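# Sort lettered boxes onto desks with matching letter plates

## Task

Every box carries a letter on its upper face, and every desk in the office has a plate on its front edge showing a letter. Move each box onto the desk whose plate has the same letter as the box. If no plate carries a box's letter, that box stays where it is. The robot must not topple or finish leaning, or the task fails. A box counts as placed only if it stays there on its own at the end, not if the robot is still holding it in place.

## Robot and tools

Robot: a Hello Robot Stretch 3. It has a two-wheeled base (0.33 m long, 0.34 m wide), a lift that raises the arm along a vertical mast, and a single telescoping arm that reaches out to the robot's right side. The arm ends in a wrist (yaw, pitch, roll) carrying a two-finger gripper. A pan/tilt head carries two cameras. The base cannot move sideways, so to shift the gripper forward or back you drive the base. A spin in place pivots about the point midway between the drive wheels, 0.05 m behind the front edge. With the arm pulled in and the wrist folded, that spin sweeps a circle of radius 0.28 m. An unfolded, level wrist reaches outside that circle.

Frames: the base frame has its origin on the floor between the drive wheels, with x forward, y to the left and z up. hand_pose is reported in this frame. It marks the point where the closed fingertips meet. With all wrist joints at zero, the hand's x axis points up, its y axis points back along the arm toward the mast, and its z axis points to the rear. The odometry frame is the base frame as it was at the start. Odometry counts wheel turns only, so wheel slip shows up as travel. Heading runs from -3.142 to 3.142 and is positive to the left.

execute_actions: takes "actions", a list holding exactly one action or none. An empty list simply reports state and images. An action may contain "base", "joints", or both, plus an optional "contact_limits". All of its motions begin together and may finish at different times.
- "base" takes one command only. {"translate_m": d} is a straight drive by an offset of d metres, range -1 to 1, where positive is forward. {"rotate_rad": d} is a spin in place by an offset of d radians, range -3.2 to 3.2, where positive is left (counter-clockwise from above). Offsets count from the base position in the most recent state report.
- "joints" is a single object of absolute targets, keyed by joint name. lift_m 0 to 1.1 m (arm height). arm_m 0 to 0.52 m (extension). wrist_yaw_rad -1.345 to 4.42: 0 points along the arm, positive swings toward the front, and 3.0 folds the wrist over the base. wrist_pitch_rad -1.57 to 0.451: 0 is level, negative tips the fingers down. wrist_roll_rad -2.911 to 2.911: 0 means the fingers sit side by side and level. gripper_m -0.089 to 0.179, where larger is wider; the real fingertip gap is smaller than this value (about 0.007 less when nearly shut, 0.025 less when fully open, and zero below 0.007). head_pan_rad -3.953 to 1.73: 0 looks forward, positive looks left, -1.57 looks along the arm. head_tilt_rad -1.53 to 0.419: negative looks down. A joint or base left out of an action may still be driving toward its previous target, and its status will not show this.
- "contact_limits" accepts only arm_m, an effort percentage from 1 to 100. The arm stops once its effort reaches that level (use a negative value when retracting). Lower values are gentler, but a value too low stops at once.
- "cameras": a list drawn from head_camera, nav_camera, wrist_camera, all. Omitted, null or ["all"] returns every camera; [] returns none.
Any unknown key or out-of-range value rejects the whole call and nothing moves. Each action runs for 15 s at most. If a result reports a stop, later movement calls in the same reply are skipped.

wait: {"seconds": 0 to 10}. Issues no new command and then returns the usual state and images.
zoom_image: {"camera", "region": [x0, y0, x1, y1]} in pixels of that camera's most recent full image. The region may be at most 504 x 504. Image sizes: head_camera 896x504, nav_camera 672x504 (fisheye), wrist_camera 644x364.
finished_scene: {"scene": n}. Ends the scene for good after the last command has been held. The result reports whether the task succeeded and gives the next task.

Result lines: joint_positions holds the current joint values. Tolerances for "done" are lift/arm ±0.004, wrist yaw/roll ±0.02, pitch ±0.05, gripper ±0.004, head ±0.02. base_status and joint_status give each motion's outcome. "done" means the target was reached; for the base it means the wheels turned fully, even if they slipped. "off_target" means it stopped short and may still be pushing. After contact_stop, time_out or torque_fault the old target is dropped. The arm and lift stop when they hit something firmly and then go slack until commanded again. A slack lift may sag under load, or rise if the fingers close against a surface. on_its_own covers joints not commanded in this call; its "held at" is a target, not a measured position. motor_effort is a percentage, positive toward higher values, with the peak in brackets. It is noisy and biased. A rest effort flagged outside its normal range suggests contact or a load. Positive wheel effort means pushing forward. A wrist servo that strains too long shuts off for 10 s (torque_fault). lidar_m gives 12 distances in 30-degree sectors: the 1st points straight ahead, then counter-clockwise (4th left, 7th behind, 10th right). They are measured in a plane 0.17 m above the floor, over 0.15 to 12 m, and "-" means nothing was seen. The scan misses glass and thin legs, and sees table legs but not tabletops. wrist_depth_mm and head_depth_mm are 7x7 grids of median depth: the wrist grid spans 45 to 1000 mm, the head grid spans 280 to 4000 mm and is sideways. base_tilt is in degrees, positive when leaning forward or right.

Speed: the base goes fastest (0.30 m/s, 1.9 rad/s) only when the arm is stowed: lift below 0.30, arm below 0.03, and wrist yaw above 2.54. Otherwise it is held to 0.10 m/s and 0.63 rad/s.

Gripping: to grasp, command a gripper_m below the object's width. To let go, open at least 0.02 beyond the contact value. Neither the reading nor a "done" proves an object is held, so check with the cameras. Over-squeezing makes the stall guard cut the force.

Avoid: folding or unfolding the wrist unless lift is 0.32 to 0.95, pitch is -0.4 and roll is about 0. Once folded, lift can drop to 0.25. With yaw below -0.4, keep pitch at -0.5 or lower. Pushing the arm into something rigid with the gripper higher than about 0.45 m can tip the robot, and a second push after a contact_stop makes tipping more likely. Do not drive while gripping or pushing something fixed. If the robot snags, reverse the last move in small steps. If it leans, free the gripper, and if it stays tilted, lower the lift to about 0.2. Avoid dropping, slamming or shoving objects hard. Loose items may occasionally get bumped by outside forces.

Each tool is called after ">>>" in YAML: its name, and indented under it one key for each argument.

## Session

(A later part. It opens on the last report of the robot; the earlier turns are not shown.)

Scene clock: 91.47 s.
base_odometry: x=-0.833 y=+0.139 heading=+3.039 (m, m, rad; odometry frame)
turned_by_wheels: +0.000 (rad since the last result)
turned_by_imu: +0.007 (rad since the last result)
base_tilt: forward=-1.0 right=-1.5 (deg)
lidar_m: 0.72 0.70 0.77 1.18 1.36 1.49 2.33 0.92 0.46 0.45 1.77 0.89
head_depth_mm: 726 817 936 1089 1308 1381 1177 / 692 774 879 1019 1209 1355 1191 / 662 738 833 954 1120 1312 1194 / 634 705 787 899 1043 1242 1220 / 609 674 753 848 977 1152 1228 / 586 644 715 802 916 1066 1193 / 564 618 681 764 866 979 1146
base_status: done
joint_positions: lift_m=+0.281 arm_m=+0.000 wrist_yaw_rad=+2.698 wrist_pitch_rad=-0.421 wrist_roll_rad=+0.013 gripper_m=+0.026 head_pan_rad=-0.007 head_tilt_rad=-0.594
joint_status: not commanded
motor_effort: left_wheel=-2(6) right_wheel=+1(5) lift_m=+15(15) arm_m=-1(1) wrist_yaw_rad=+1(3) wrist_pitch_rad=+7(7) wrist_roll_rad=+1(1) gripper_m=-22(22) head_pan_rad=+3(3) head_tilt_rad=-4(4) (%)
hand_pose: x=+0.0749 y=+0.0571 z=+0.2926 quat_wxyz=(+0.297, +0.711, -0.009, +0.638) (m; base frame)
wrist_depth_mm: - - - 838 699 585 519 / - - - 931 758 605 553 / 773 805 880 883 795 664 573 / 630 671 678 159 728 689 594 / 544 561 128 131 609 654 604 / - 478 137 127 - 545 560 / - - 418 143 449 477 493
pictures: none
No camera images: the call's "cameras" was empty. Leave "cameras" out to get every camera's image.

>>> execute_actions:
  actions:
    - {"base":{"rotate_rad":-1.0}}
  cameras: []

>>> execute_actions:
  actions:
    - {"base":{"translate_m":1.0}}
  cameras: []

>>> execute_actions:
  actions:
    - {"base":{"rotate_rad":-1.42}}
  cameras: []

>>> execute_actions:
  actions:
    - {"base":{"translate_m":1.0}}
  cameras: []

>>> execute_actions:
  actions:
    - {"base":{"translate_m":1.0}}
  cameras: ["head_camera"]

>>> execute_actions:
  actions:
    - {"base":{"rotate_rad":1.2},"joints":{"lift_m":0.8,"head_pan_rad":-1.6,"wrist_yaw_rad":0}}
  cameras: ["wrist_camera"]

Scene clock: 99.40 s.
base_odometry: x=-0.833 y=+0.139 heading=+2.040 (m, m, rad; odometry frame)
turned_by_wheels: -1.000 (rad since the last result)
turned_by_imu: -1.006 (rad since the last result)
base_tilt: forward=-1.2 right=-1.5 (deg)
lidar_m: 1.60 0.86 0.72 0.70 0.78 1.31 1.36 1.53 2.49 0.84 0.45 0.45
head_depth_mm: 2788 3122 2728 2063 1658 1375 1180 / 2893 3251 2801 2072 1678 1393 1200 / 2978 3178 2857 2128 1689 1407 1205 / 2971 2916 2861 2154 1706 1417 1210 / 2368 2392 2419 2163 1732 1437 1226 / 1721 1749 1778 1807 1699 1451 1245 / 1359 1386 1396 1407 1423 1403 1248
base_status: done
joint_positions: lift_m=+0.281 arm_m=+0.000 wrist_yaw_rad=+2.698 wrist_pitch_rad=-0.422 wrist_roll_rad=+0.013 gripper_m=+0.026 head_pan_rad=-0.007 head_tilt_rad=-0.594
joint_status: not commanded
motor_effort: left_wheel=+2(9) right_wheel=-2(6) lift_m=+15(15) arm_m=-1(1) wrist_yaw_rad=+3(2) wrist_pitch_rad=+7(8) wrist_roll_rad=+1(1) gripper_m=-22(22) head_pan_rad=+3(3) head_tilt_rad=-4(4) (%)
hand_pose: x=+0.0749 y=+0.0571 z=+0.2926 quat_wxyz=(+0.297, +0.711, -0.009, +0.638) (m; base frame)
wrist_depth_mm: 603 637 669 712 743 781 830 / 647 671 744 765 798 871 914 / 707 734 795 791 884 900 - / 642 668 686 160 726 788 859 / 538 553 128 131 611 653 683 / - 478 136 127 - 548 563 / - - 419 143 446 479 488
pictures: none
No camera images: the call's "cameras" was empty. Leave "cameras" out to get every camera's image.

Scene clock: 104.50 s.
base_odometry: x=-1.284 y=+1.031 heading=+2.040 (m, m, rad; odometry frame)
turned_by_wheels: +0.000 (rad since the last result)
turned_by_imu: +0.008 (rad since the last result)
base_tilt: forward=-1.1 right=-1.4 (deg)
lidar_m: 1.13 0.61 0.51 0.51 0.58 0.95 2.34 0.54 0.47 2.79 2.65 2.01
head_depth_mm: 2011 2238 2469 2070 1655 1382 1183 / 2061 2293 2556 2096 1660 1385 1193 / 2080 2329 2006 2056 1692 1400 1198 / 2102 2326 2023 2091 1720 1416 1213 / 1624 1657 1695 1725 1628 1448 1221 / 1170 1213 1210 1263 1273 1285 1208 / 947 956 962 954 1001 1014 1028
base_status: done
joint_positions: lift_m=+0.281 arm_m=+0.000 wrist_yaw_rad=+2.698 wrist_pitch_rad=-0.422 wrist_roll_rad=+0.013 gripper_m=+0.026 head_pan_rad=-0.007 head_tilt_rad=-0.594
joint_status: not commanded
motor_effort: left_wheel=+1(11) right_wheel=-1(2) lift_m=+15(15) arm_m=-1(2) wrist_yaw_rad=+2(2) wrist_pitch_rad=+7(7) wrist_roll_rad=+1(1) gripper_m=-22(22) head_pan_rad=+3(3) head_tilt_rad=-4(4) (%)
hand_pose: x=+0.0748 y=+0.0571 z=+0.2926 quat_wxyz=(+0.297, +0.711, -0.009, +0.638) (m; base frame)
wrist_depth_mm: 451 472 494 524 545 573 602 / 493 501 533 565 591 633 661 / 531 555 574 593 650 690 732 / 569 585 614 160 687 764 775 / 542 558 128 130 628 648 686 / - 474 136 126 - 537 562 / - - 422 143 440 472 480
pictures: none
No camera images: the call's "cameras" was empty. Leave "cameras" out to get every camera's image.

Scene clock: 106.83 s.
base_odometry: x=-1.284 y=+1.031 heading=+0.620 (m, m, rad; odometry frame)
turned_by_wheels: -1.420 (rad since the last result)
turned_by_imu: -1.428 (rad since the last result)
base_tilt: forward=-1.1 right=-1.6 (deg)
lidar_m: 3.06 2.33 1.76 0.88 0.56 0.51 0.51 0.63 1.21 2.35 0.49 0.47
head_depth_mm: 2692 2995 2743 2061 1647 1381 1185 / 2734 3116 2809 2083 1666 1387 1195 / 2836 3235 2868 2125 1687 1404 1204 / 2926 3377 2940 2151 1726 1416 1214 / 3034 3331 2961 2213 1742 1443 1220 / 3190 3578 3093 2240 1759 1450 1233 / 3301 3634 3139 2295 1773 1461 1252
base_status: done
joint_positions: lift_m=+0.281 arm_m=+0.000 wrist_yaw_rad=+2.698 wrist_pitch_rad=-0.422 wrist_roll_rad=+0.013 gripper_m=+0.026 head_pan_rad=-0.007 head_tilt_rad=-0.594
joint_status: not commanded
motor_effort: left_wheel=+2(9) right_wheel=-2(6) lift_m=+15(15) arm_m=+0(1) wrist_yaw_rad=+3(2) wrist_pitch_rad=+7(8) wrist_roll_rad=+1(1) gripper_m=-22(22) head_pan_rad=+3(4) head_tilt_rad=-4(4) (%)
hand_pose: x=+0.0748 y=+0.0571 z=+0.2926 quat_wxyz=(+0.297, +0.711, -0.009, +0.638) (m; base frame)
wrist_depth_mm: 772 - - - - - - / 781 - - - - - - / 748 801 879 911 - - - / 642 659 682 159 736 822 859 / 537 546 128 130 616 646 682 / - 483 136 127 - 535 562 / - - 416 144 455 470 487
pictures: none
No camera images: the call's "cameras" was empty. Leave "cameras" out to get every camera's image.

Scene clock: 111.93 s.
base_odometry: x=-0.470 y=+1.612 heading=+0.620 (m, m, rad; odometry frame)
turned_by_wheels: +0.000 (rad since the last result)
turned_by_imu: +0.008 (rad since the last result)
base_tilt: forward=-1.1 right=-1.5 (deg)
lidar_m: 2.07 1.81 1.76 1.64 1.58 1.45 1.45 0.67 0.96 0.67 0.64 1.42
head_depth_mm: 1897 1798 2406 2056 1655 1378 1186 / 1971 1867 2456 2102 1665 1391 1193 / 2033 1916 2558 2127 1690 1402 1202 / 2095 1974 2642 2176 1718 1425 1216 / 2183 2050 2635 2175 1742 1436 1218 / 2246 2391 2827 2231 1763 1454 1227 / 2325 2662 2896 2248 1790 1467 1246
base_status: done
joint_positions: lift_m=+0.281 arm_m=+0.000 wrist_yaw_rad=+2.698 wrist_pitch_rad=-0.422 wrist_roll_rad=+0.013 gripper_m=+0.026 head_pan_rad=-0.007 head_tilt_rad=-0.594
joint_status: not commanded
motor_effort: left_wheel=+1(10) right_wheel=-2(4) lift_m=+15(15) arm_m=-1(1) wrist_yaw_rad=+3(3) wrist_pitch_rad=+7(7) wrist_roll_rad=+1(1) gripper_m=-22(22) head_pan_rad=+3(3) head_tilt_rad=-3(4) (%)
hand_pose: x=+0.0748 y=+0.0571 z=+0.2926 quat_wxyz=(+0.297, +0.711, -0.009, +0.638) (m; base frame)
wrist_depth_mm: - - - - - - - / - - - - - - - / 794 821 880 937 - - - / 638 651 685 160 733 807 843 / 538 558 128 131 617 645 685 / - 487 136 127 - 542 551 / - - 418 143 438 474 476
pictures: none
No camera images: the call's "cameras" was empty. Leave "cameras" out to get every camera's image.

Scene clock: 117.03 s.
base_odometry: x=+0.344 y=+2.193 heading=+0.620 (m, m, rad; odometry frame)
turned_by_wheels: +0.000 (rad since the last result)
turned_by_imu: +0.008 (rad since the last result)
base_tilt: forward=-1.1 right=-1.5 (deg)
lidar_m: 1.08 1.72 1.24 1.70 2.12 2.37 1.63 0.97 1.11 0.95 1.10 1.39
head_depth_mm: 1130 1256 1212 911 774 1381 1185 / 1162 1295 1238 927 810 1395 1194 / 1202 1341 1258 941 1566 1406 1209 / 1242 1389 1287 955 1608 1427 1215 / 1280 1446 1314 970 1553 1434 1221 / 1330 1503 1347 985 1707 1446 1241 / 1381 1566 1781 999 1799 1474 1245
base_status: done
joint_positions: lift_m=+0.281 arm_m=+0.000 wrist_yaw_rad=+2.698 wrist_pitch_rad=-0.422 wrist_roll_rad=+0.013 gripper_m=+0.026 head_pan_rad=-0.007 head_tilt_rad=-0.594
joint_status: not commanded
motor_effort: left_wheel=+1(8) right_wheel=-1(3) lift_m=+15(15) arm_m=-1(2) wrist_yaw_rad=+1(3) wrist_pitch_rad=+8(7) wrist_roll_rad=+1(1) gripper_m=-22(22) head_pan_rad=+4(3) head_tilt_rad=-4(4) (%)
hand_pose: x=+0.0748 y=+0.0571 z=+0.2926 quat_wxyz=(+0.297, +0.711, -0.009, +0.638) (m; base frame)
wrist_depth_mm: - - - - - - - / - - - - - - - / 759 817 902 921 - - - / 635 651 675 160 720 795 782 / 526 550 128 131 611 660 679 / - 485 136 126 - 539 569 / - - 423 143 442 473 488
pictures: head_camera (sideways: a quarter turn clockwise sets it upright)
Images, in order (width x height): head_camera 896x504.

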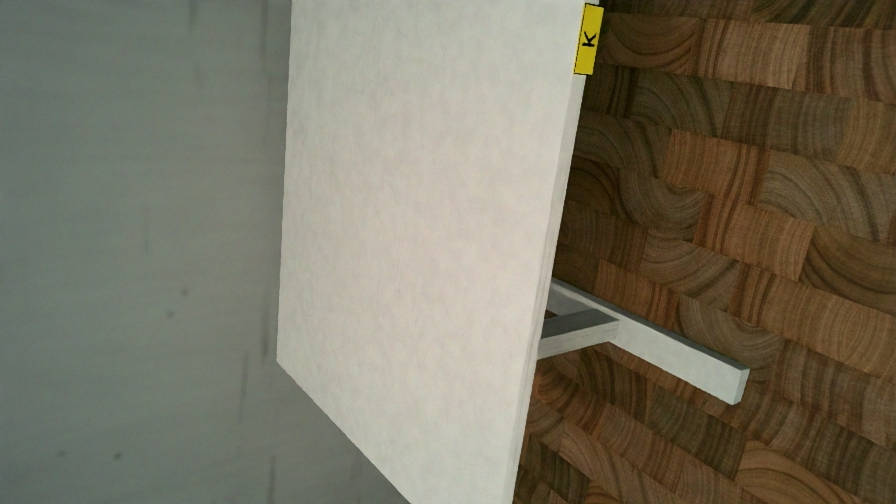

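Scene clock: 122.60 s.
base_odometry: x=+0.344 y=+2.193 heading=+1.820 (m, m, rad; odometry frame)
turned_by_wheels: +1.200 (rad since the last result)
turned_by_imu: +1.213 (rad since the last result)
base_tilt: forward=-1.0 right=-1.6 (deg)
lidar_m: 1.25 1.46 1.79 2.38 1.73 0.97 1.32 0.95 1.10 1.38 1.08 1.76
head_depth_mm: 1186 1337 1208 911 1555 1381 - / 1188 1320 1236 928 1549 1377 - / 1172 1313 1265 939 781 516 - / 1174 1311 1290 957 829 1372 1218 / 1171 1299 1321 973 844 1436 1229 / 1161 1290 1349 984 830 1452 1237 / 1153 1287 1372 1007 843 1441 1248
base_status: done
joint_positions: lift_m=+0.799 arm_m=+0.000 wrist_yaw_rad=+0.003 wrist_pitch_rad=-0.422 wrist_roll_rad=+0.013 gripper_m=+0.026 head_pan_rad=-1.593 head_tilt_rad=-0.594
joint_status: all done
motor_effort: left_wheel=-2(6) right_wheel=+1(5) lift_m=+46(49) arm_m=-1(1) wrist_yaw_rad=-3(4) wrist_pitch_rad=+8(7) wrist_roll_rad=+1(0) gripper_m=-23(22) head_pan_rad=-3(38) head_tilt_rad=-3(4) (%)
hand_pose: x=-0.0209 y=-0.3691 z=+0.8110 quat_wxyz=(+0.687, +0.148, -0.695, -0.149) (m; base frame)
wrist_depth_mm: 776 837 972 - - - - / 520 569 610 664 736 808 - / 408 420 448 482 525 549 596 / 882 - 383 160 393 425 442 / - - 128 131 - - - / - - 138 126 - - - / 884 921 933 144 - - -
pictures: wrist_camera
Images, in order (width x height): wrist_camera 644x364.

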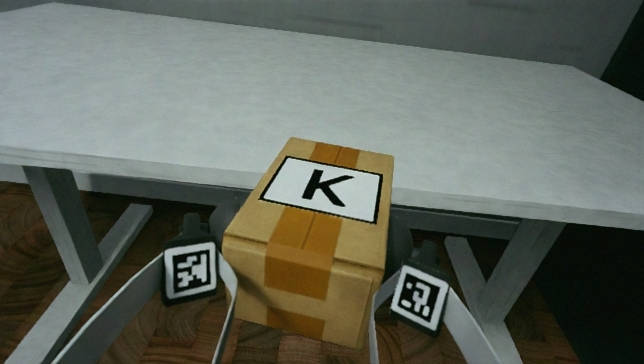

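>>> execute_actions:
  actions:
    - {"joints":{"arm_m":0.36,"lift_m":0.755}}
  cameras: []

>>> execute_actions:
  actions:
    - {"joints":{"lift_m":0.729}}
  cameras: []

>>> execute_actions:
  actions:
    - {"joints":{"gripper_m":0.11}}
  cameras: []

>>> execute_actions:
  actions:
    - {"joints":{"arm_m":0.05,"lift_m":0.75}}
  cameras: ["wrist_camera"]

>>> execute_actions:
  actions:
    - {"base":{"rotate_rad":1.9},"joints":{"lift_m":0.28,"head_pan_rad":0,"arm_m":0,"wrist_yaw_rad":2.75,"gripper_m":0.04}}
  cameras: []

>>> execute_actions:
  actions:
    - {"base":{"translate_m":1.0}}
  cameras: []

>>> execute_actions:
  actions:
    - {"base":{"translate_m":1.0}}
  cameras: []

>>> execute_actions:
  actions:
    - {"base":{"rotate_rad":1.36}}
  cameras: []

>>> execute_actions:
  actions:
    - {"base":{"translate_m":1.0}}
  cameras: []

Scene clock: 134.77 s.
base_odometry: x=+0.344 y=+2.193 heading=+1.820 (m, m, rad; odometry frame)
turned_by_wheels: +0.000 (rad since the last result)
turned_by_imu: +0.002 (rad since the last result)
base_tilt: forward=-1.1 right=-1.4 (deg)
lidar_m: 1.24 1.46 1.78 2.37 1.73 0.97 1.32 0.96 1.10 1.39 1.08 1.76
head_depth_mm: 1195 1326 1207 909 798 - 1154 / 1178 1318 1228 986 1578 1388 1191 / 1175 1315 1258 - 1560 1407 1205 / 1173 1312 1293 998 835 1421 1215 / 1162 1299 1322 973 843 1444 1234 / 1156 1289 1355 988 829 1456 1234 / 1151 1281 1377 1011 840 1443 1250
base_status: not commanded
joint_positions: lift_m=+0.756 arm_m=+0.360 wrist_yaw_rad=+0.001 wrist_pitch_rad=-0.422 wrist_roll_rad=+0.013 gripper_m=+0.026 head_pan_rad=-1.593 head_tilt_rad=-0.594
joint_status: all done
motor_effort: left_wheel=-1(1) right_wheel=+1(1) lift_m=+15(41) arm_m=+2(2) wrist_yaw_rad=-1(3) wrist_pitch_rad=+7(8) wrist_roll_rad=+1(1) gripper_m=-22(22) head_pan_rad=-3(3) head_tilt_rad=-4(3) (%)
hand_pose: x=-0.0212 y=-0.7286 z=+0.7674 quat_wxyz=(+0.687, +0.148, -0.695, -0.149) (m; base frame)
wrist_depth_mm: 602 660 696 716 699 702 694 / 418 450 484 530 577 641 695 / 322 338 353 382 409 446 478 / 260 270 278 160 297 329 354 / 217 228 128 131 251 266 278 / 188 191 139 127 - 221 232 / 168 169 172 143 183 194 198
pictures: none
No camera images: the call's "cameras" was empty. Leave "cameras" out to get every camera's image.

Scene clock: 135.77 s.
base_odometry: x=+0.344 y=+2.193 heading=+1.820 (m, m, rad; odometry frame)
turned_by_wheels: +0.000 (rad since the last result)
turned_by_imu: +0.000 (rad since the last result)
base_tilt: forward=-1.1 right=-1.5 (deg)
lidar_m: 1.24 1.46 1.79 2.37 1.73 0.97 1.32 0.95 1.10 1.38 1.08 1.76
head_depth_mm: 1192 1328 1210 909 1509 - 1147 / 1181 1319 1235 988 1590 1373 1195 / 1171 1316 1262 1018 1610 1407 1203 / 1174 1303 1287 996 834 1416 1212 / 1167 1304 1321 967 845 1439 1229 / 1162 1282 1350 990 829 1460 1242 / 1152 1283 1371 1005 844 1439 1250
base_status: not commanded
joint_positions: lift_m=+0.730 arm_m=+0.360 wrist_yaw_rad=+0.001 wrist_pitch_rad=-0.422 wrist_roll_rad=+0.013 gripper_m=+0.026 head_pan_rad=-1.593 head_tilt_rad=-0.594
joint_status: all done
motor_effort: left_wheel=-2(2) right_wheel=+1(1) lift_m=+14(19) arm_m=+2(2) wrist_yaw_rad=-2(1) wrist_pitch_rad=+8(8) wrist_roll_rad=+1(1) gripper_m=-22(22) head_pan_rad=-3(3) head_tilt_rad=-4(3) (%)
hand_pose: x=-0.0212 y=-0.7286 z=+0.7414 quat_wxyz=(+0.687, +0.148, -0.695, -0.149) (m; base frame)
wrist_depth_mm: 503 559 642 680 697 706 684 / 352 381 406 441 488 548 616 / 272 285 301 319 347 367 400 / 220 227 236 160 256 282 297 / 186 192 128 131 213 225 237 / 160 162 138 127 - 189 196 / 143 143 146 143 155 164 168
pictures: none
No camera images: the call's "cameras" was empty. Leave "cameras" out to get every camera's image.

Scene clock: 137.10 s.
base_odometry: x=+0.344 y=+2.193 heading=+1.820 (m, m, rad; odometry frame)
turned_by_wheels: +0.000 (rad since the last result)
turned_by_imu: +0.000 (rad since the last result)
base_tilt: forward=-1.1 right=-1.5 (deg)
lidar_m: 1.24 1.46 1.79 2.37 1.73 0.97 1.32 0.96 1.09 1.38 1.08 1.77
head_depth_mm: 1187 1327 1202 905 1512 - 1147 / 1184 1325 1236 994 1570 1378 1191 / 1182 1318 1261 1019 1604 1408 1201 / 1173 1300 1290 997 835 1414 1218 / 1166 1301 1320 973 847 1440 1229 / 1160 1293 1345 990 827 1451 1237 / 1155 1278 1366 1006 841 1436 1251
base_status: not commanded
joint_positions: lift_m=+0.730 arm_m=+0.360 wrist_yaw_rad=+0.001 wrist_pitch_rad=-0.421 wrist_roll_rad=+0.013 gripper_m=+0.110 head_pan_rad=-1.593 head_tilt_rad=-0.594
joint_status: all done
motor_effort: left_wheel=-2(2) right_wheel=+1(1) lift_m=+15(15) arm_m=+2(1) wrist_yaw_rad=-2(2) wrist_pitch_rad=+7(7) wrist_roll_rad=+1(1) gripper_m=+0(90) head_pan_rad=-2(3) head_tilt_rad=-4(4) (%)
hand_pose: x=-0.0212 y=-0.7287 z=+0.7416 quat_wxyz=(+0.687, +0.148, -0.696, -0.149) (m; base frame)
wrist_depth_mm: 504 554 655 686 693 684 673 / 353 384 409 445 501 539 610 / 271 285 304 323 346 376 408 / 220 232 237 164 255 282 297 / 185 195 138 134 207 226 239 / 164 157 140 127 175 192 197 / - 144 147 143 156 161 169
pictures: none
No camera images: the call's "cameras" was empty. Leave "cameras" out to get every camera's image.

Scene clock: 140.60 s.
base_odometry: x=+0.344 y=+2.193 heading=+1.820 (m, m, rad; odometry frame)
turned_by_wheels: +0.000 (rad since the last result)
turned_by_imu: +0.001 (rad since the last result)
base_tilt: forward=-1.1 right=-1.6 (deg)
lidar_m: 1.25 1.46 1.79 2.37 1.73 0.97 1.32 0.95 1.09 1.38 1.08 1.77
head_depth_mm: 1188 1326 1206 908 1560 1407 - / 1183 1322 1234 924 1538 1421 - / 1171 1316 1254 937 1545 - - / 1177 1304 1285 924 834 1409 1215 / 1164 1297 1315 969 842 1438 1230 / 1161 1288 1349 986 831 1456 1240 / 1161 1277 1374 1013 840 1433 1251
base_status: not commanded
joint_positions: lift_m=+0.749 arm_m=+0.050 wrist_yaw_rad=+0.001 wrist_pitch_rad=-0.420 wrist_roll_rad=+0.013 gripper_m=+0.110 head_pan_rad=-1.593 head_tilt_rad=-0.594
joint_status: all done
motor_effort: left_wheel=-2(2) right_wheel=+1(1) lift_m=+45(47) arm_m=-2(2) wrist_yaw_rad=-1(2) wrist_pitch_rad=+7(7) wrist_roll_rad=+1(1) gripper_m=+0(1) head_pan_rad=-3(3) head_tilt_rad=-4(4) (%)
hand_pose: x=-0.0212 y=-0.4193 z=+0.7614 quat_wxyz=(+0.687, +0.147, -0.696, -0.148) (m; base frame)
wrist_depth_mm: 600 659 744 846 909 941 948 / 406 445 472 426 570 621 714 / 311 330 347 371 395 427 467 / 834 - - 326 328 330 344 / 908 - - - - - - / 949 960 - - - 932 - / 831 876 886 928 909 - -
pictures: wrist_camera
Images, in order (width x height): wrist_camera 644x364.

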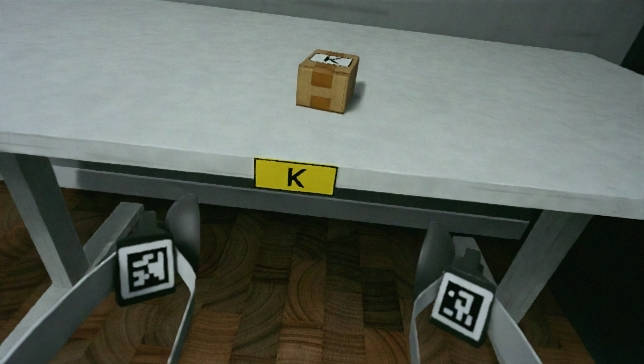

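Scene clock: 145.70 s.
base_odometry: x=+0.344 y=+2.193 heading=-2.564 (m, m, rad; odometry frame)
turned_by_wheels: +1.900 (rad since the last result)
turned_by_imu: +1.922 (rad since the last result)
base_tilt: forward=-0.9 right=-1.6 (deg)
lidar_m: 1.63 0.97 1.04 0.95 1.10 1.38 1.08 1.10 1.25 1.46 1.28 2.37
head_depth_mm: 1961 2184 2419 2056 1657 1384 1185 / 2026 2232 2507 2084 1668 1392 1195 / 2074 2314 2608 2141 1681 1399 1204 / 2129 2408 2645 2179 1711 1424 1215 / 2230 2482 2716 2207 1747 1438 1223 / 2280 2489 1706 1930 1714 1462 1239 / 1360 1496 1683 1908 1672 1449 1255
base_status: done
joint_positions: lift_m=+0.281 arm_m=+0.000 wrist_yaw_rad=+2.747 wrist_pitch_rad=-0.419 wrist_roll_rad=+0.013 gripper_m=+0.040 head_pan_rad=-0.007 head_tilt_rad=-0.594
joint_status: all done
motor_effort: left_wheel=-2(5) right_wheel=+1(5) lift_m=+14(42) arm_m=-1(1) wrist_yaw_rad=+2(6) wrist_pitch_rad=+7(7) wrist_roll_rad=+1(1) gripper_m=+0(89) head_pan_rad=+4(39) head_tilt_rad=-3(4) (%)
hand_pose: x=+0.0649 y=+0.0618 z=+0.2931 quat_wxyz=(+0.280, +0.711, +0.007, +0.645) (m; base frame)
wrist_depth_mm: - 841 - - - 885 - / 891 885 - - - - - / 784 831 857 936 957 - - / 646 655 680 728 791 809 873 / - 553 583 599 630 660 671 / - 490 - 497 529 543 583 / - - - 441 443 470 493
pictures: none
No camera images: the call's "cameras" was empty. Leave "cameras" out to get every camera's image.

Scene clock: 150.73 s.
base_odometry: x=-0.494 y=+1.647 heading=-2.564 (m, m, rad; odometry frame)
turned_by_wheels: +0.000 (rad since the last result)
turned_by_imu: +0.007 (rad since the last result)
base_tilt: forward=-1.0 right=-1.6 (deg)
lidar_m: 1.44 0.68 0.98 0.69 0.66 1.44 2.07 1.80 1.36 1.47 1.58 1.44
head_depth_mm: 1166 1300 1460 1662 1645 1376 1187 / 1206 1345 1510 1729 1664 1396 1196 / 1242 1386 1561 1800 1683 1401 1195 / 1279 1435 1616 1875 1713 1419 1212 / 1319 1487 1697 1952 1740 1442 1227 / 1361 1532 1777 2031 1761 1452 1164 / 1407 1600 1847 2104 1772 962 1163
base_status: done
joint_positions: lift_m=+0.281 arm_m=+0.000 wrist_yaw_rad=+2.748 wrist_pitch_rad=-0.419 wrist_roll_rad=+0.013 gripper_m=+0.040 head_pan_rad=-0.007 head_tilt_rad=-0.594
joint_status: not commanded
motor_effort: left_wheel=-2(7) right_wheel=+1(6) lift_m=+14(15) arm_m=-1(2) wrist_yaw_rad=+3(3) wrist_pitch_rad=+7(7) wrist_roll_rad=+1(1) gripper_m=+0(0) head_pan_rad=+4(4) head_tilt_rad=-4(4) (%)
hand_pose: x=+0.0647 y=+0.0619 z=+0.2931 quat_wxyz=(+0.280, +0.711, +0.008, +0.645) (m; base frame)
wrist_depth_mm: 574 834 938 899 925 710 560 / 592 814 955 - - 693 - / 622 675 707 749 795 681 - / 627 642 658 672 691 690 866 / - 559 600 609 639 654 689 / - 482 - 502 536 539 563 / - - - 434 447 467 482
pictures: none
No camera images: the call's "cameras" was empty. Leave "cameras" out to get every camera's image.

Scene clock: 155.83 s.
base_odometry: x=-1.332 y=+1.101 heading=-2.564 (m, m, rad; odometry frame)
turned_by_wheels: +0.000 (rad since the last result)
turned_by_imu: +0.007 (rad since the last result)
base_tilt: forward=-1.1 right=-1.5 (deg)
lidar_m: 0.51 0.62 1.22 2.37 0.51 0.49 3.06 2.63 1.73 0.87 0.55 0.50
head_depth_mm: 381 421 475 541 628 753 933 / 391 437 492 564 659 797 999 / 404 451 511 588 695 846 1084 / 417 467 531 614 730 903 1142 / 429 484 553 646 774 968 1178 / 445 502 576 678 823 1046 1219 / 459 522 602 713 876 1137 1251
base_status: done
joint_positions: lift_m=+0.281 arm_m=+0.000 wrist_yaw_rad=+2.748 wrist_pitch_rad=-0.419 wrist_roll_rad=+0.013 gripper_m=+0.040 head_pan_rad=-0.007 head_tilt_rad=-0.594
joint_status: not commanded
motor_effort: left_wheel=-2(5) right_wheel=+0(5) lift_m=+15(15) arm_m=-1(1) wrist_yaw_rad=+3(2) wrist_pitch_rad=+6(7) wrist_roll_rad=+1(1) gripper_m=+0(0) head_pan_rad=+2(3) head_tilt_rad=-4(4) (%)
hand_pose: x=+0.0647 y=+0.0619 z=+0.2931 quat_wxyz=(+0.280, +0.711, +0.008, +0.645) (m; base frame)
wrist_depth_mm: - - - - - 823 568 / 969 - - - - 818 558 / 732 812 871 928 - 798 548 / 638 659 693 728 758 744 548 / - 547 599 602 647 644 528 / - 491 - 505 532 550 509 / - - - 445 445 467 466
pictures: none
No camera images: the call's "cameras" was empty. Leave "cameras" out to get every camera's image.

Scene clock: 158.03 s.
base_odometry: x=-1.332 y=+1.101 heading=-1.204 (m, m, rad; odometry frame)
turned_by_wheels: +1.360 (rad since the last result)
turned_by_imu: +1.369 (rad since the last result)
base_tilt: forward=-1.0 right=-1.6 (deg)
lidar_m: 2.36 0.57 0.49 2.28 2.64 2.00 1.27 0.63 0.51 0.50 0.55 0.85
head_depth_mm: 1992 2170 2408 2058 1653 1371 1179 / 2001 2247 2477 2092 1675 1380 1188 / 2016 2279 2510 2124 1698 1412 1204 / 2050 2266 2543 2169 1728 1418 1220 / 2069 2321 2610 2191 1744 1429 1226 / 2071 2319 2641 2245 1754 1451 1199 / 2094 2376 2673 2274 1784 977 973
base_status: done
joint_positions: lift_m=+0.281 arm_m=+0.000 wrist_yaw_rad=+2.748 wrist_pitch_rad=-0.419 wrist_roll_rad=+0.013 gripper_m=+0.040 head_pan_rad=-0.007 head_tilt_rad=-0.594
joint_status: not commanded
motor_effort: left_wheel=-2(9) right_wheel=+1(7) lift_m=+14(14) arm_m=-1(1) wrist_yaw_rad=+3(2) wrist_pitch_rad=+7(7) wrist_roll_rad=+1(1) gripper_m=+0(0) head_pan_rad=+3(3) head_tilt_rad=-4(4) (%)
hand_pose: x=+0.0647 y=+0.0619 z=+0.2931 quat_wxyz=(+0.280, +0.711, +0.008, +0.645) (m; base frame)
wrist_depth_mm: - - - - 495 529 566 / - - - 908 535 579 - / 808 833 861 753 602 644 - / 662 650 687 649 657 709 859 / - 548 586 609 623 642 685 / - 484 - 502 532 552 569 / - - - 438 446 472 484
pictures: none
No camera images: the call's "cameras" was empty. Leave "cameras" out to get every camera's image.

Scene clock: 163.13 s.
base_odometry: x=-0.973 y=+0.167 heading=-1.204 (m, m, rad; odometry frame)
turned_by_wheels: +0.000 (rad since the last result)
turned_by_imu: +0.007 (rad since the last result)
base_tilt: forward=-1.1 right=-1.7 (deg)
lidar_m: 1.38 1.51 2.35 0.88 0.47 0.53 1.63 0.81 0.66 0.64 0.69 1.08
head_depth_mm: 1131 1256 1419 1625 1649 1375 1180 / 1144 1274 1441 1651 1672 1381 1196 / 1154 1289 1459 1672 1687 1409 1195 / 1167 1307 1477 1702 1713 1424 1219 / 1176 1319 1497 1735 1741 1427 1222 / 1194 1335 1525 1776 1758 1450 1238 / 1204 1358 1534 1781 1791 1463 1250
base_status: done
joint_positions: lift_m=+0.281 arm_m=+0.000 wrist_yaw_rad=+2.748 wrist_pitch_rad=-0.419 wrist_roll_rad=+0.013 gripper_m=+0.040 head_pan_rad=-0.007 head_tilt_rad=-0.594
joint_status: not commanded
motor_effort: left_wheel=-2(6) right_wheel=+1(6) lift_m=+15(15) arm_m=-1(1) wrist_yaw_rad=+2(2) wrist_pitch_rad=+6(7) wrist_roll_rad=+1(1) gripper_m=+0(0) head_pan_rad=+3(4) head_tilt_rad=-4(3) (%)
hand_pose: x=+0.0647 y=+0.0619 z=+0.2931 quat_wxyz=(+0.280, +0.711, +0.008, +0.645) (m; base frame)
wrist_depth_mm: 702 - - - - - - / 751 - - - - - - / 743 817 855 919 - - - / 664 659 693 716 774 804 848 / - 558 589 606 622 665 684 / - 488 - 500 534 541 559 / - - - 438 441 468 484
pictures: none
No camera images: the call's "cameras" was empty. Leave "cameras" out to get every camera's image.

>>> execute_actions:
  actions:
    - {"base":{"rotate_rad":1.32}}
  cameras: []

>>> execute_actions:
  actions:
    - {"base":{"translate_m":1.0}}
  cameras: []

>>> execute_actions:
  actions:
    - {"base":{"translate_m":0.93}}
  cameras: ["head_camera"]

>>> execute_actions:
  actions:
    - {"base":{"rotate_rad":1.36},"joints":{"lift_m":0.93,"head_pan_rad":-1.6}}
  cameras: []

>>> execute_actions:
  actions:
    - {"joints":{"wrist_yaw_rad":0,"gripper_m":0.15,"lift_m":1.04,"arm_m":0.12}}
  cameras: ["nav_camera","wrist_camera"]

Scene clock: 170.07 s.
base_odometry: x=-0.973 y=+0.167 heading=+0.116 (m, m, rad; odometry frame)
turned_by_wheels: +1.320 (rad since the last result)
turned_by_imu: +1.329 (rad since the last result)
base_tilt: forward=-1.1 right=-1.6 (deg)
lidar_m: 2.16 0.56 0.47 2.71 1.03 0.70 0.65 0.64 0.82 1.38 1.40 1.79
head_depth_mm: 2718 2919 2769 2051 1656 1376 1180 / 2705 3090 2825 2113 1662 1395 1196 / 2673 3103 2858 2114 1680 1404 1202 / 2617 3070 2932 2152 1727 1425 1212 / 2586 2981 2853 2197 1736 1442 1228 / 2544 2807 2669 2066 1704 1424 1233 / 2053 1758 1537 1344 1212 1102 1008
base_status: done
joint_positions: lift_m=+0.281 arm_m=+0.000 wrist_yaw_rad=+2.748 wrist_pitch_rad=-0.419 wrist_roll_rad=+0.013 gripper_m=+0.040 head_pan_rad=-0.007 head_tilt_rad=-0.594
joint_status: not commanded
motor_effort: left_wheel=-2(8) right_wheel=+1(7) lift_m=+15(15) arm_m=-1(1) wrist_yaw_rad=+2(2) wrist_pitch_rad=+6(7) wrist_roll_rad=+1(1) gripper_m=+0(0) head_pan_rad=+3(3) head_tilt_rad=-4(4) (%)
hand_pose: x=+0.0647 y=+0.0619 z=+0.2931 quat_wxyz=(+0.280, +0.711, +0.008, +0.645) (m; base frame)
wrist_depth_mm: - - - 594 473 547 638 / - - - 627 522 613 743 / 774 823 865 646 580 694 878 / 651 646 687 667 657 760 839 / - 550 585 609 649 645 677 / - 488 - 501 537 547 568 / - - - 435 442 472 490
pictures: none
No camera images: the call's "cameras" was empty. Leave "cameras" out to get every camera's image.

Scene clock: 175.10 s.
base_odometry: x=+0.020 y=+0.283 heading=+0.116 (m, m, rad; odometry frame)
turned_by_wheels: +0.000 (rad since the last result)
turned_by_imu: +0.007 (rad since the last result)
base_tilt: forward=-1.1 right=-1.5 (deg)
lidar_m: 1.68 0.70 0.48 0.45 0.45 0.59 1.61 1.65 1.37 1.28 1.30 1.68
head_depth_mm: 1832 2113 2395 2056 1640 1373 1179 / 1823 2092 2370 2078 1679 1389 1196 / 1789 2062 2339 2115 1687 1409 1201 / 1785 1532 2283 2160 1721 1425 1219 / 1789 1611 2231 2193 1737 1437 1231 / 1772 1487 2150 2152 1758 1453 1238 / 1748 1608 1870 1663 1503 1353 1200
base_status: done
joint_positions: lift_m=+0.281 arm_m=+0.000 wrist_yaw_rad=+2.748 wrist_pitch_rad=-0.419 wrist_roll_rad=+0.013 gripper_m=+0.040 head_pan_rad=-0.007 head_tilt_rad=-0.594
joint_status: not commanded
motor_effort: left_wheel=-2(6) right_wheel=+1(5) lift_m=+14(15) arm_m=-2(1) wrist_yaw_rad=+2(2) wrist_pitch_rad=+7(7) wrist_roll_rad=+1(1) gripper_m=+0(1) head_pan_rad=+3(4) head_tilt_rad=-4(4) (%)
hand_pose: x=+0.0647 y=+0.0619 z=+0.2931 quat_wxyz=(+0.280, +0.711, +0.008, +0.645) (m; base frame)
wrist_depth_mm: 382 410 462 514 574 651 784 / 410 444 489 552 633 731 877 / 440 479 533 615 691 829 - / 475 508 594 674 737 806 853 / - 536 583 601 646 676 685 / - 491 - 501 528 539 566 / - - - 441 443 477 482
pictures: none
No camera images: the call's "cameras" was empty. Leave "cameras" out to get every camera's image.

Scene clock: 179.97 s.
base_odometry: x=+0.944 y=+0.390 heading=+0.116 (m, m, rad; odometry frame)
turned_by_wheels: +0.000 (rad since the last result)
turned_by_imu: +0.007 (rad since the last result)
base_tilt: forward=-1.1 right=-1.7 (deg)
lidar_m: 1.19 0.80 0.56 0.53 0.54 0.69 1.57 1.87 1.28 1.20 1.18 1.21
head_depth_mm: 1041 1074 722 543 1640 1375 1183 / 1028 1094 739 555 1611 1388 1193 / 1014 1075 755 562 1635 1410 1202 / 999 1075 727 573 1624 1429 1215 / 988 1068 788 582 1593 1438 1227 / 974 1067 803 591 1567 1314 1217 / 965 1059 744 602 521 1429 1248
base_status: done
joint_positions: lift_m=+0.281 arm_m=+0.000 wrist_yaw_rad=+2.748 wrist_pitch_rad=-0.419 wrist_roll_rad=+0.013 gripper_m=+0.040 head_pan_rad=-0.007 head_tilt_rad=-0.594
joint_status: not commanded
motor_effort: left_wheel=-2(8) right_wheel=+1(6) lift_m=+14(15) arm_m=-1(1) wrist_yaw_rad=+3(2) wrist_pitch_rad=+7(7) wrist_roll_rad=+1(1) gripper_m=+0(0) head_pan_rad=+3(4) head_tilt_rad=-4(4) (%)
hand_pose: x=+0.0647 y=+0.0619 z=+0.2931 quat_wxyz=(+0.280, +0.711, +0.008, +0.645) (m; base frame)
wrist_depth_mm: 443 474 526 614 649 759 799 / 472 513 567 631 718 862 634 / 512 554 625 696 819 916 703 / 548 600 658 721 778 730 796 / - 557 597 612 615 643 685 / - 484 - 504 526 546 576 / - - - 438 439 470 487
pictures: head_camera (sideways: a quarter turn clockwise sets it upright)
Images, in order (width x height): head_camera 896x504.

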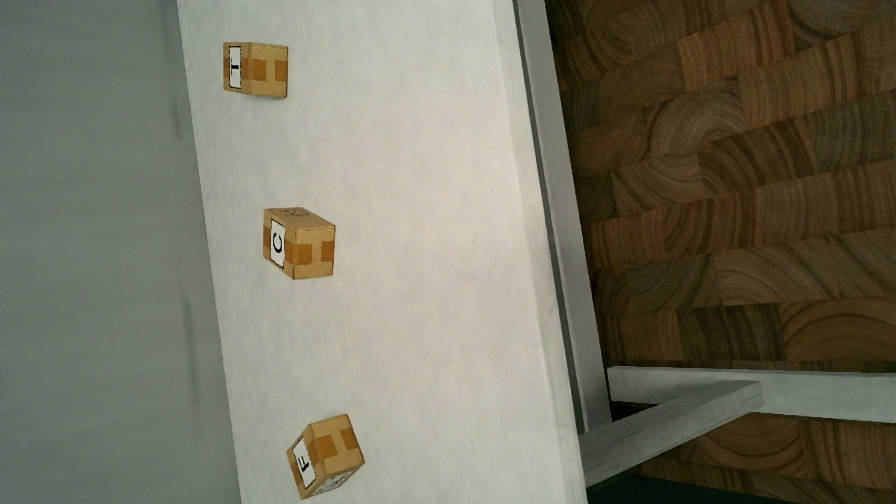

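Scene clock: 186.70 s.
base_odometry: x=+0.944 y=+0.390 heading=+1.476 (m, m, rad; odometry frame)
turned_by_wheels: +1.360 (rad since the last result)
turned_by_imu: +1.375 (rad since the last result)
base_tilt: forward=-1.2 right=-1.6 (deg)
lidar_m: 0.53 0.53 0.60 1.01 2.54 1.42 1.21 1.20 1.17 1.19 0.80 0.62
head_depth_mm: 1183 1075 721 588 1759 - 1135 / 1138 1113 739 576 1710 - - / 1100 1151 756 565 1703 - - / 1061 1126 772 572 1659 - 1172 / 1026 1096 762 580 1620 1504 1207 / 993 1077 728 592 515 1447 1242 / 959 1048 830 602 505 1426 1214
base_status: done
joint_positions: lift_m=+0.929 arm_m=+0.000 wrist_yaw_rad=+2.748 wrist_pitch_rad=-0.419 wrist_roll_rad=+0.013 gripper_m=+0.040 head_pan_rad=-1.593 head_tilt_rad=-0.594
joint_status: all done
motor_effort: left_wheel=-2(8) right_wheel=+1(6) lift_m=+45(43) arm_m=-1(1) wrist_yaw_rad=+3(3) wrist_pitch_rad=+6(7) wrist_roll_rad=+1(1) gripper_m=+0(0) head_pan_rad=-3(36) head_tilt_rad=-4(3) (%)
hand_pose: x=+0.0647 y=+0.0619 z=+0.9416 quat_wxyz=(+0.280, +0.711, +0.008, +0.645) (m; base frame)
wrist_depth_mm: - - - 758 599 474 403 / - - - 813 616 502 415 / - - - 869 647 510 430 / - - - 939 681 542 442 / - - - - 692 562 458 / - - - - 684 580 471 / - - - - 869 618 486
pictures: none
No camera images: the call's "cameras" was empty. Leave "cameras" out to get every camera's image.

Scene clock: 189.10 s.
base_odometry: x=+0.944 y=+0.390 heading=+1.476 (m, m, rad; odometry frame)
turned_by_wheels: +0.000 (rad since the last result)
turned_by_imu: +0.001 (rad since the last result)
base_tilt: forward=-1.1 right=-1.5 (deg)
lidar_m: 0.53 0.53 0.60 1.01 2.54 1.41 1.21 1.20 1.17 1.19 0.80 0.62
head_depth_mm: 1142 - - 1809 1653 1365 1183 / 1095 - - 555 1670 1391 1191 / 1092 - - - 1701 1411 1204 / 1061 - 776 553 1658 1428 1214 / 1026 1103 824 582 1627 1441 1231 / 996 1074 730 592 514 1461 1236 / 963 1047 824 602 506 1444 1205
base_status: not commanded
joint_positions: lift_m=+1.039 arm_m=+0.120 wrist_yaw_rad=+0.003 wrist_pitch_rad=-0.419 wrist_roll_rad=+0.013 gripper_m=+0.150 head_pan_rad=-1.593 head_tilt_rad=-0.594
joint_status: all done
motor_effort: left_wheel=-2(2) right_wheel=+1(1) lift_m=+45(52) arm_m=+1(3) wrist_yaw_rad=-4(2) wrist_pitch_rad=+7(7) wrist_roll_rad=+1(1) gripper_m=+0(93) head_pan_rad=-3(3) head_tilt_rad=-3(4) (%)
hand_pose: x=-0.0209 y=-0.4890 z=+1.0517 quat_wxyz=(+0.688, +0.147, -0.696, -0.147) (m; base frame)
wrist_depth_mm: 675 724 739 780 823 889 947 / 560 607 654 702 790 856 906 / 425 403 442 482 539 579 635 / 343 360 372 400 414 439 472 / 293 307 310 322 338 363 374 / - 253 265 273 286 - 306 / 219 225 232 238 244 244 266
pictures: nav_camera (sideways: a quarter turn counterclockwise sets it upright), wrist_camera
Images, in order (width x height): nav_camera 672x504, wrist_camera 644x364.

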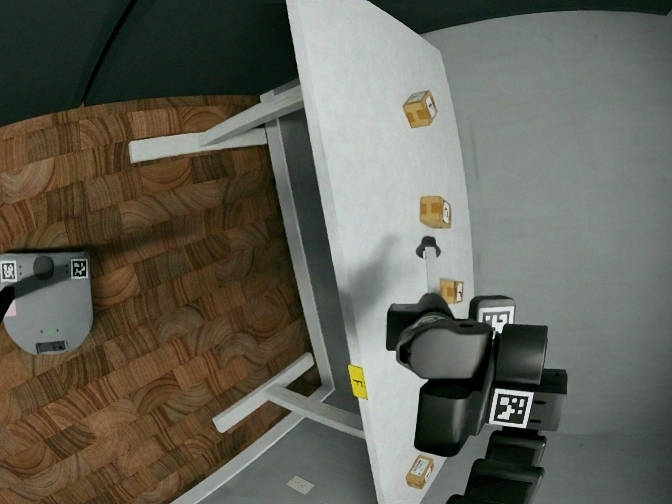

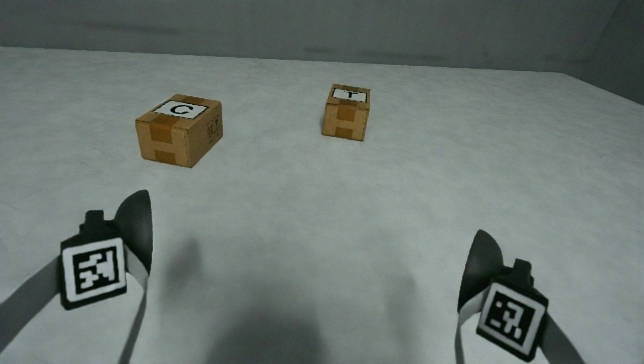

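>>> execute_actions:
  actions:
    - {"base":{"translate_m":0.16},"joints":{"arm_m":0.26,"lift_m":1.02}}
  cameras: ["wrist_camera"]

Scene clock: 193.10 s.
base_odometry: x=+0.959 y=+0.549 heading=+1.476 (m, m, rad; odometry frame)
turned_by_wheels: +0.000 (rad since the last result)
turned_by_imu: +0.001 (rad since the last result)
base_tilt: forward=-1.1 right=-1.6 (deg)
lidar_m: 0.38 0.37 0.43 0.72 2.61 1.60 1.35 1.35 1.28 1.15 0.71 0.44
head_depth_mm: 1110 - 717 547 1638 1371 1181 / 1068 - 688 554 1624 1394 1188 / 1030 - 688 562 1579 1403 1206 / 1010 - 707 573 501 1424 1212 / 983 1067 754 582 491 1432 1226 / 948 1032 808 591 479 1419 1201 / 923 1013 716 602 473 1375 1258
base_status: done
joint_positions: lift_m=+1.021 arm_m=+0.260 wrist_yaw_rad=+0.002 wrist_pitch_rad=-0.419 wrist_roll_rad=+0.013 gripper_m=+0.150 head_pan_rad=-1.593 head_tilt_rad=-0.594
joint_status: all done
motor_effort: left_wheel=-2(1) right_wheel=+1(5) lift_m=+14(45) arm_m=+2(2) wrist_yaw_rad=-2(4) wrist_pitch_rad=+6(6) wrist_roll_rad=+1(1) gripper_m=+0(1) head_pan_rad=-3(2) head_tilt_rad=-4(4) (%)
hand_pose: x=-0.0212 y=-0.6290 z=+1.0331 quat_wxyz=(+0.687, +0.147, -0.696, -0.148) (m; base frame)
wrist_depth_mm: 525 547 590 614 660 722 771 / 510 543 592 627 704 755 839 / 390 409 436 466 489 512 575 / 314 330 343 280 380 359 425 / 265 278 281 259 310 332 341 / - 230 244 253 259 - 281 / 201 207 212 218 225 225 242
pictures: wrist_camera
Images, in order (width x height): wrist_camera 644x364.

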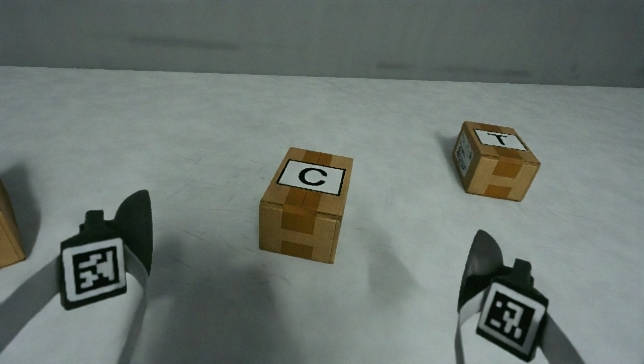

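>>> execute_actions:
  actions:
    - {"joints":{"arm_m":0.36,"lift_m":0.956,"gripper_m":0.12}}
  cameras: ["wrist_camera"]

>>> execute_actions:
  actions:
    - {"joints":{"gripper_m":0.022}}
  cameras: ["wrist_camera"]

>>> execute_actions:
  actions:
    - {"joints":{"lift_m":1.0}}
  cameras: []

>>> execute_actions:
  actions:
    - {"base":{"translate_m":-0.16},"joints":{"arm_m":0,"lift_m":1.03}}
  cameras: ["wrist_camera"]

Scene clock: 198.93 s.
base_odometry: x=+0.959 y=+0.549 heading=+1.476 (m, m, rad; odometry frame)
turned_by_wheels: +0.000 (rad since the last result)
turned_by_imu: +0.001 (rad since the last result)
base_tilt: forward=-1.2 right=-1.6 (deg)
lidar_m: 0.38 0.37 0.43 0.72 2.62 1.60 1.36 1.36 1.27 1.15 0.72 0.44
head_depth_mm: 1137 1163 - 543 1665 1373 1177 / 1095 1179 699 553 1622 1392 1190 / 1056 - 683 563 1592 1410 1203 / 1022 1098 708 571 500 1422 1220 / 989 1064 788 580 491 1433 1222 / 952 1032 806 591 480 1418 1201 / 920 1011 716 602 473 1372 1249
base_status: not commanded
joint_positions: lift_m=+0.957 arm_m=+0.360 wrist_yaw_rad=+0.002 wrist_pitch_rad=-0.419 wrist_roll_rad=+0.013 gripper_m=+0.120 head_pan_rad=-1.593 head_tilt_rad=-0.594
joint_status: all done
motor_effort: left_wheel=-3(2) right_wheel=+1(1) lift_m=+13(14) arm_m=+2(3) wrist_yaw_rad=-2(1) wrist_pitch_rad=+7(6) wrist_roll_rad=+1(1) gripper_m=+0(90) head_pan_rad=-3(4) head_tilt_rad=-4(4) (%)
hand_pose: x=-0.0212 y=-0.7290 z=+0.9691 quat_wxyz=(+0.687, +0.147, -0.696, -0.148) (m; base frame)
wrist_depth_mm: 452 471 498 530 575 607 661 / 348 375 406 445 491 546 608 / 268 281 297 321 339 320 260 / 216 229 222 160 255 264 240 / 183 191 132 131 212 224 233 / 161 154 146 135 177 189 193 / 135 141 145 146 154 155 165
pictures: wrist_camera
Images, in order (width x height): wrist_camera 644x364.

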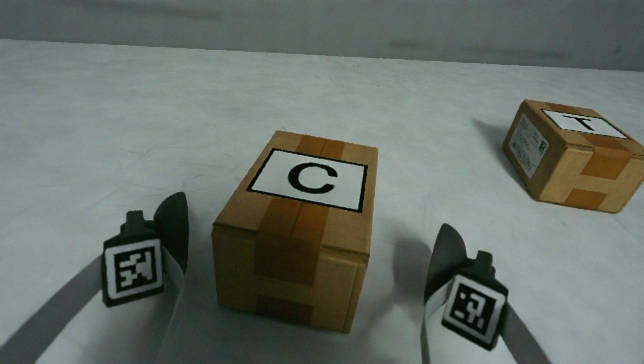

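Scene clock: 200.40 s.
base_odometry: x=+0.959 y=+0.549 heading=+1.476 (m, m, rad; odometry frame)
turned_by_wheels: +0.000 (rad since the last result)
turned_by_imu: +0.000 (rad since the last result)
base_tilt: forward=-1.0 right=-1.5 (deg)
lidar_m: 0.38 0.38 0.43 0.72 2.61 1.60 1.35 1.36 1.27 1.14 0.71 0.44
head_depth_mm: 1135 1160 - 542 1655 1373 1181 / 1092 1166 698 554 1630 1398 1198 / 1055 - 684 561 1588 1411 1203 / 1019 1095 706 572 502 1425 1217 / 986 1064 788 582 491 1436 1225 / 953 1030 806 589 479 1407 1200 / 920 1018 717 601 473 1368 1250
base_status: not commanded
joint_positions: lift_m=+0.957 arm_m=+0.360 wrist_yaw_rad=+0.002 wrist_pitch_rad=-0.419 wrist_roll_rad=+0.013 gripper_m=+0.023 head_pan_rad=-1.593 head_tilt_rad=-0.594
joint_status: all done
motor_effort: left_wheel=-2(1) right_wheel=+1(1) lift_m=+15(15) arm_m=+1(2) wrist_yaw_rad=-3(2) wrist_pitch_rad=+7(6) wrist_roll_rad=+1(1) gripper_m=-22(99) head_pan_rad=-3(3) head_tilt_rad=-3(4) (%)
hand_pose: x=-0.0212 y=-0.7290 z=+0.9691 quat_wxyz=(+0.687, +0.147, -0.696, -0.148) (m; base frame)
wrist_depth_mm: 448 471 505 536 578 618 650 / 348 375 403 443 490 537 636 / 267 279 301 315 341 317 260 / 216 225 230 158 259 265 240 / 182 189 129 129 214 222 233 / 156 161 142 134 139 185 193 / 140 140 145 146 152 161 164
pictures: wrist_camera
Images, in order (width x height): wrist_camera 644x364.

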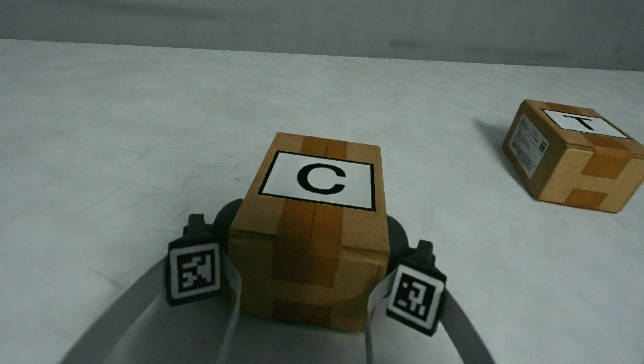

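Scene clock: 201.63 s.
base_odometry: x=+0.959 y=+0.549 heading=+1.476 (m, m, rad; odometry frame)
turned_by_wheels: +0.000 (rad since the last result)
turned_by_imu: +0.000 (rad since the last result)
base_tilt: forward=-1.2 right=-1.7 (deg)
lidar_m: 0.38 0.38 0.43 0.72 2.61 1.60 1.36 1.36 1.27 1.15 0.72 0.44
head_depth_mm: 1135 - 686 548 1650 1369 1178 / 1077 827 734 554 1628 1401 1191 / 1033 - 724 562 1584 1415 1204 / 1021 - 708 572 501 1425 1208 / 982 1062 791 580 490 1436 1222 / 952 1033 809 591 480 1419 1198 / 922 1012 718 601 472 1368 1253
base_status: not commanded
joint_positions: lift_m=+0.999 arm_m=+0.360 wrist_yaw_rad=+0.002 wrist_pitch_rad=-0.421 wrist_roll_rad=+0.013 gripper_m=+0.023 head_pan_rad=-1.593 head_tilt_rad=-0.594
joint_status: all done
motor_effort: left_wheel=-1(1) right_wheel=+0(1) lift_m=+47(48) arm_m=+2(2) wrist_yaw_rad=-2(2) wrist_pitch_rad=+8(8) wrist_roll_rad=+1(1) gripper_m=-22(22) head_pan_rad=-3(3) head_tilt_rad=-4(4) (%)
hand_pose: x=-0.0212 y=-0.7287 z=+1.0112 quat_wxyz=(+0.687, +0.148, -0.696, -0.149) (m; base frame)
wrist_depth_mm: 460 478 511 534 570 616 653 / 453 485 515 553 600 652 719 / 350 364 389 411 436 473 522 / 282 290 299 158 336 305 302 / 236 245 129 129 275 275 272 / 202 209 142 135 139 242 248 / 182 182 189 187 196 209 215
pictures: none
No camera images: the call's "cameras" was empty. Leave "cameras" out to get every camera's image.

Scene clock: 205.50 s.
base_odometry: x=+0.944 y=+0.390 heading=+1.475 (m, m, rad; odometry frame)
turned_by_wheels: +0.000 (rad since the last result)
turned_by_imu: +0.000 (rad since the last result)
base_tilt: forward=-1.2 right=-1.5 (deg)
lidar_m: 0.53 0.53 0.60 1.01 2.54 1.41 1.20 1.20 1.17 1.19 0.80 0.62
head_depth_mm: 1179 1161 - - - - 1157 / 1134 1108 818 - - - 1144 / 1103 1142 818 - - - 1181 / 1060 1129 814 599 1621 1433 1220 / 1024 1100 787 583 1623 1439 1222 / 991 1081 806 591 517 1450 1240 / 961 1044 827 602 506 1433 1215
base_status: done
joint_positions: lift_m=+1.029 arm_m=+0.000 wrist_yaw_rad=+0.001 wrist_pitch_rad=-0.422 wrist_roll_rad=+0.013 gripper_m=+0.023 head_pan_rad=-1.593 head_tilt_rad=-0.594
joint_status: all done
motor_effort: left_wheel=-1(7) right_wheel=+1(2) lift_m=+47(49) arm_m=-2(2) wrist_yaw_rad=-1(2) wrist_pitch_rad=+7(8) wrist_roll_rad=+1(1) gripper_m=-22(22) head_pan_rad=-3(3) head_tilt_rad=-3(3) (%)
hand_pose: x=-0.0213 y=-0.3691 z=+1.0411 quat_wxyz=(+0.687, +0.148, -0.696, -0.149) (m; base frame)
wrist_depth_mm: 733 766 825 869 966 - - / 499 565 629 599 736 821 922 / 402 424 456 479 521 564 598 / 329 341 345 159 388 416 444 / 276 288 129 129 324 337 352 / 238 249 141 134 138 - - / 699 - - - - - -
pictures: wrist_camera
Images, in order (width x height): wrist_camera 644x364.

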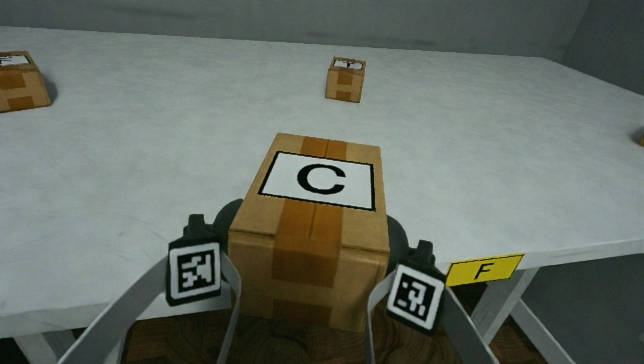

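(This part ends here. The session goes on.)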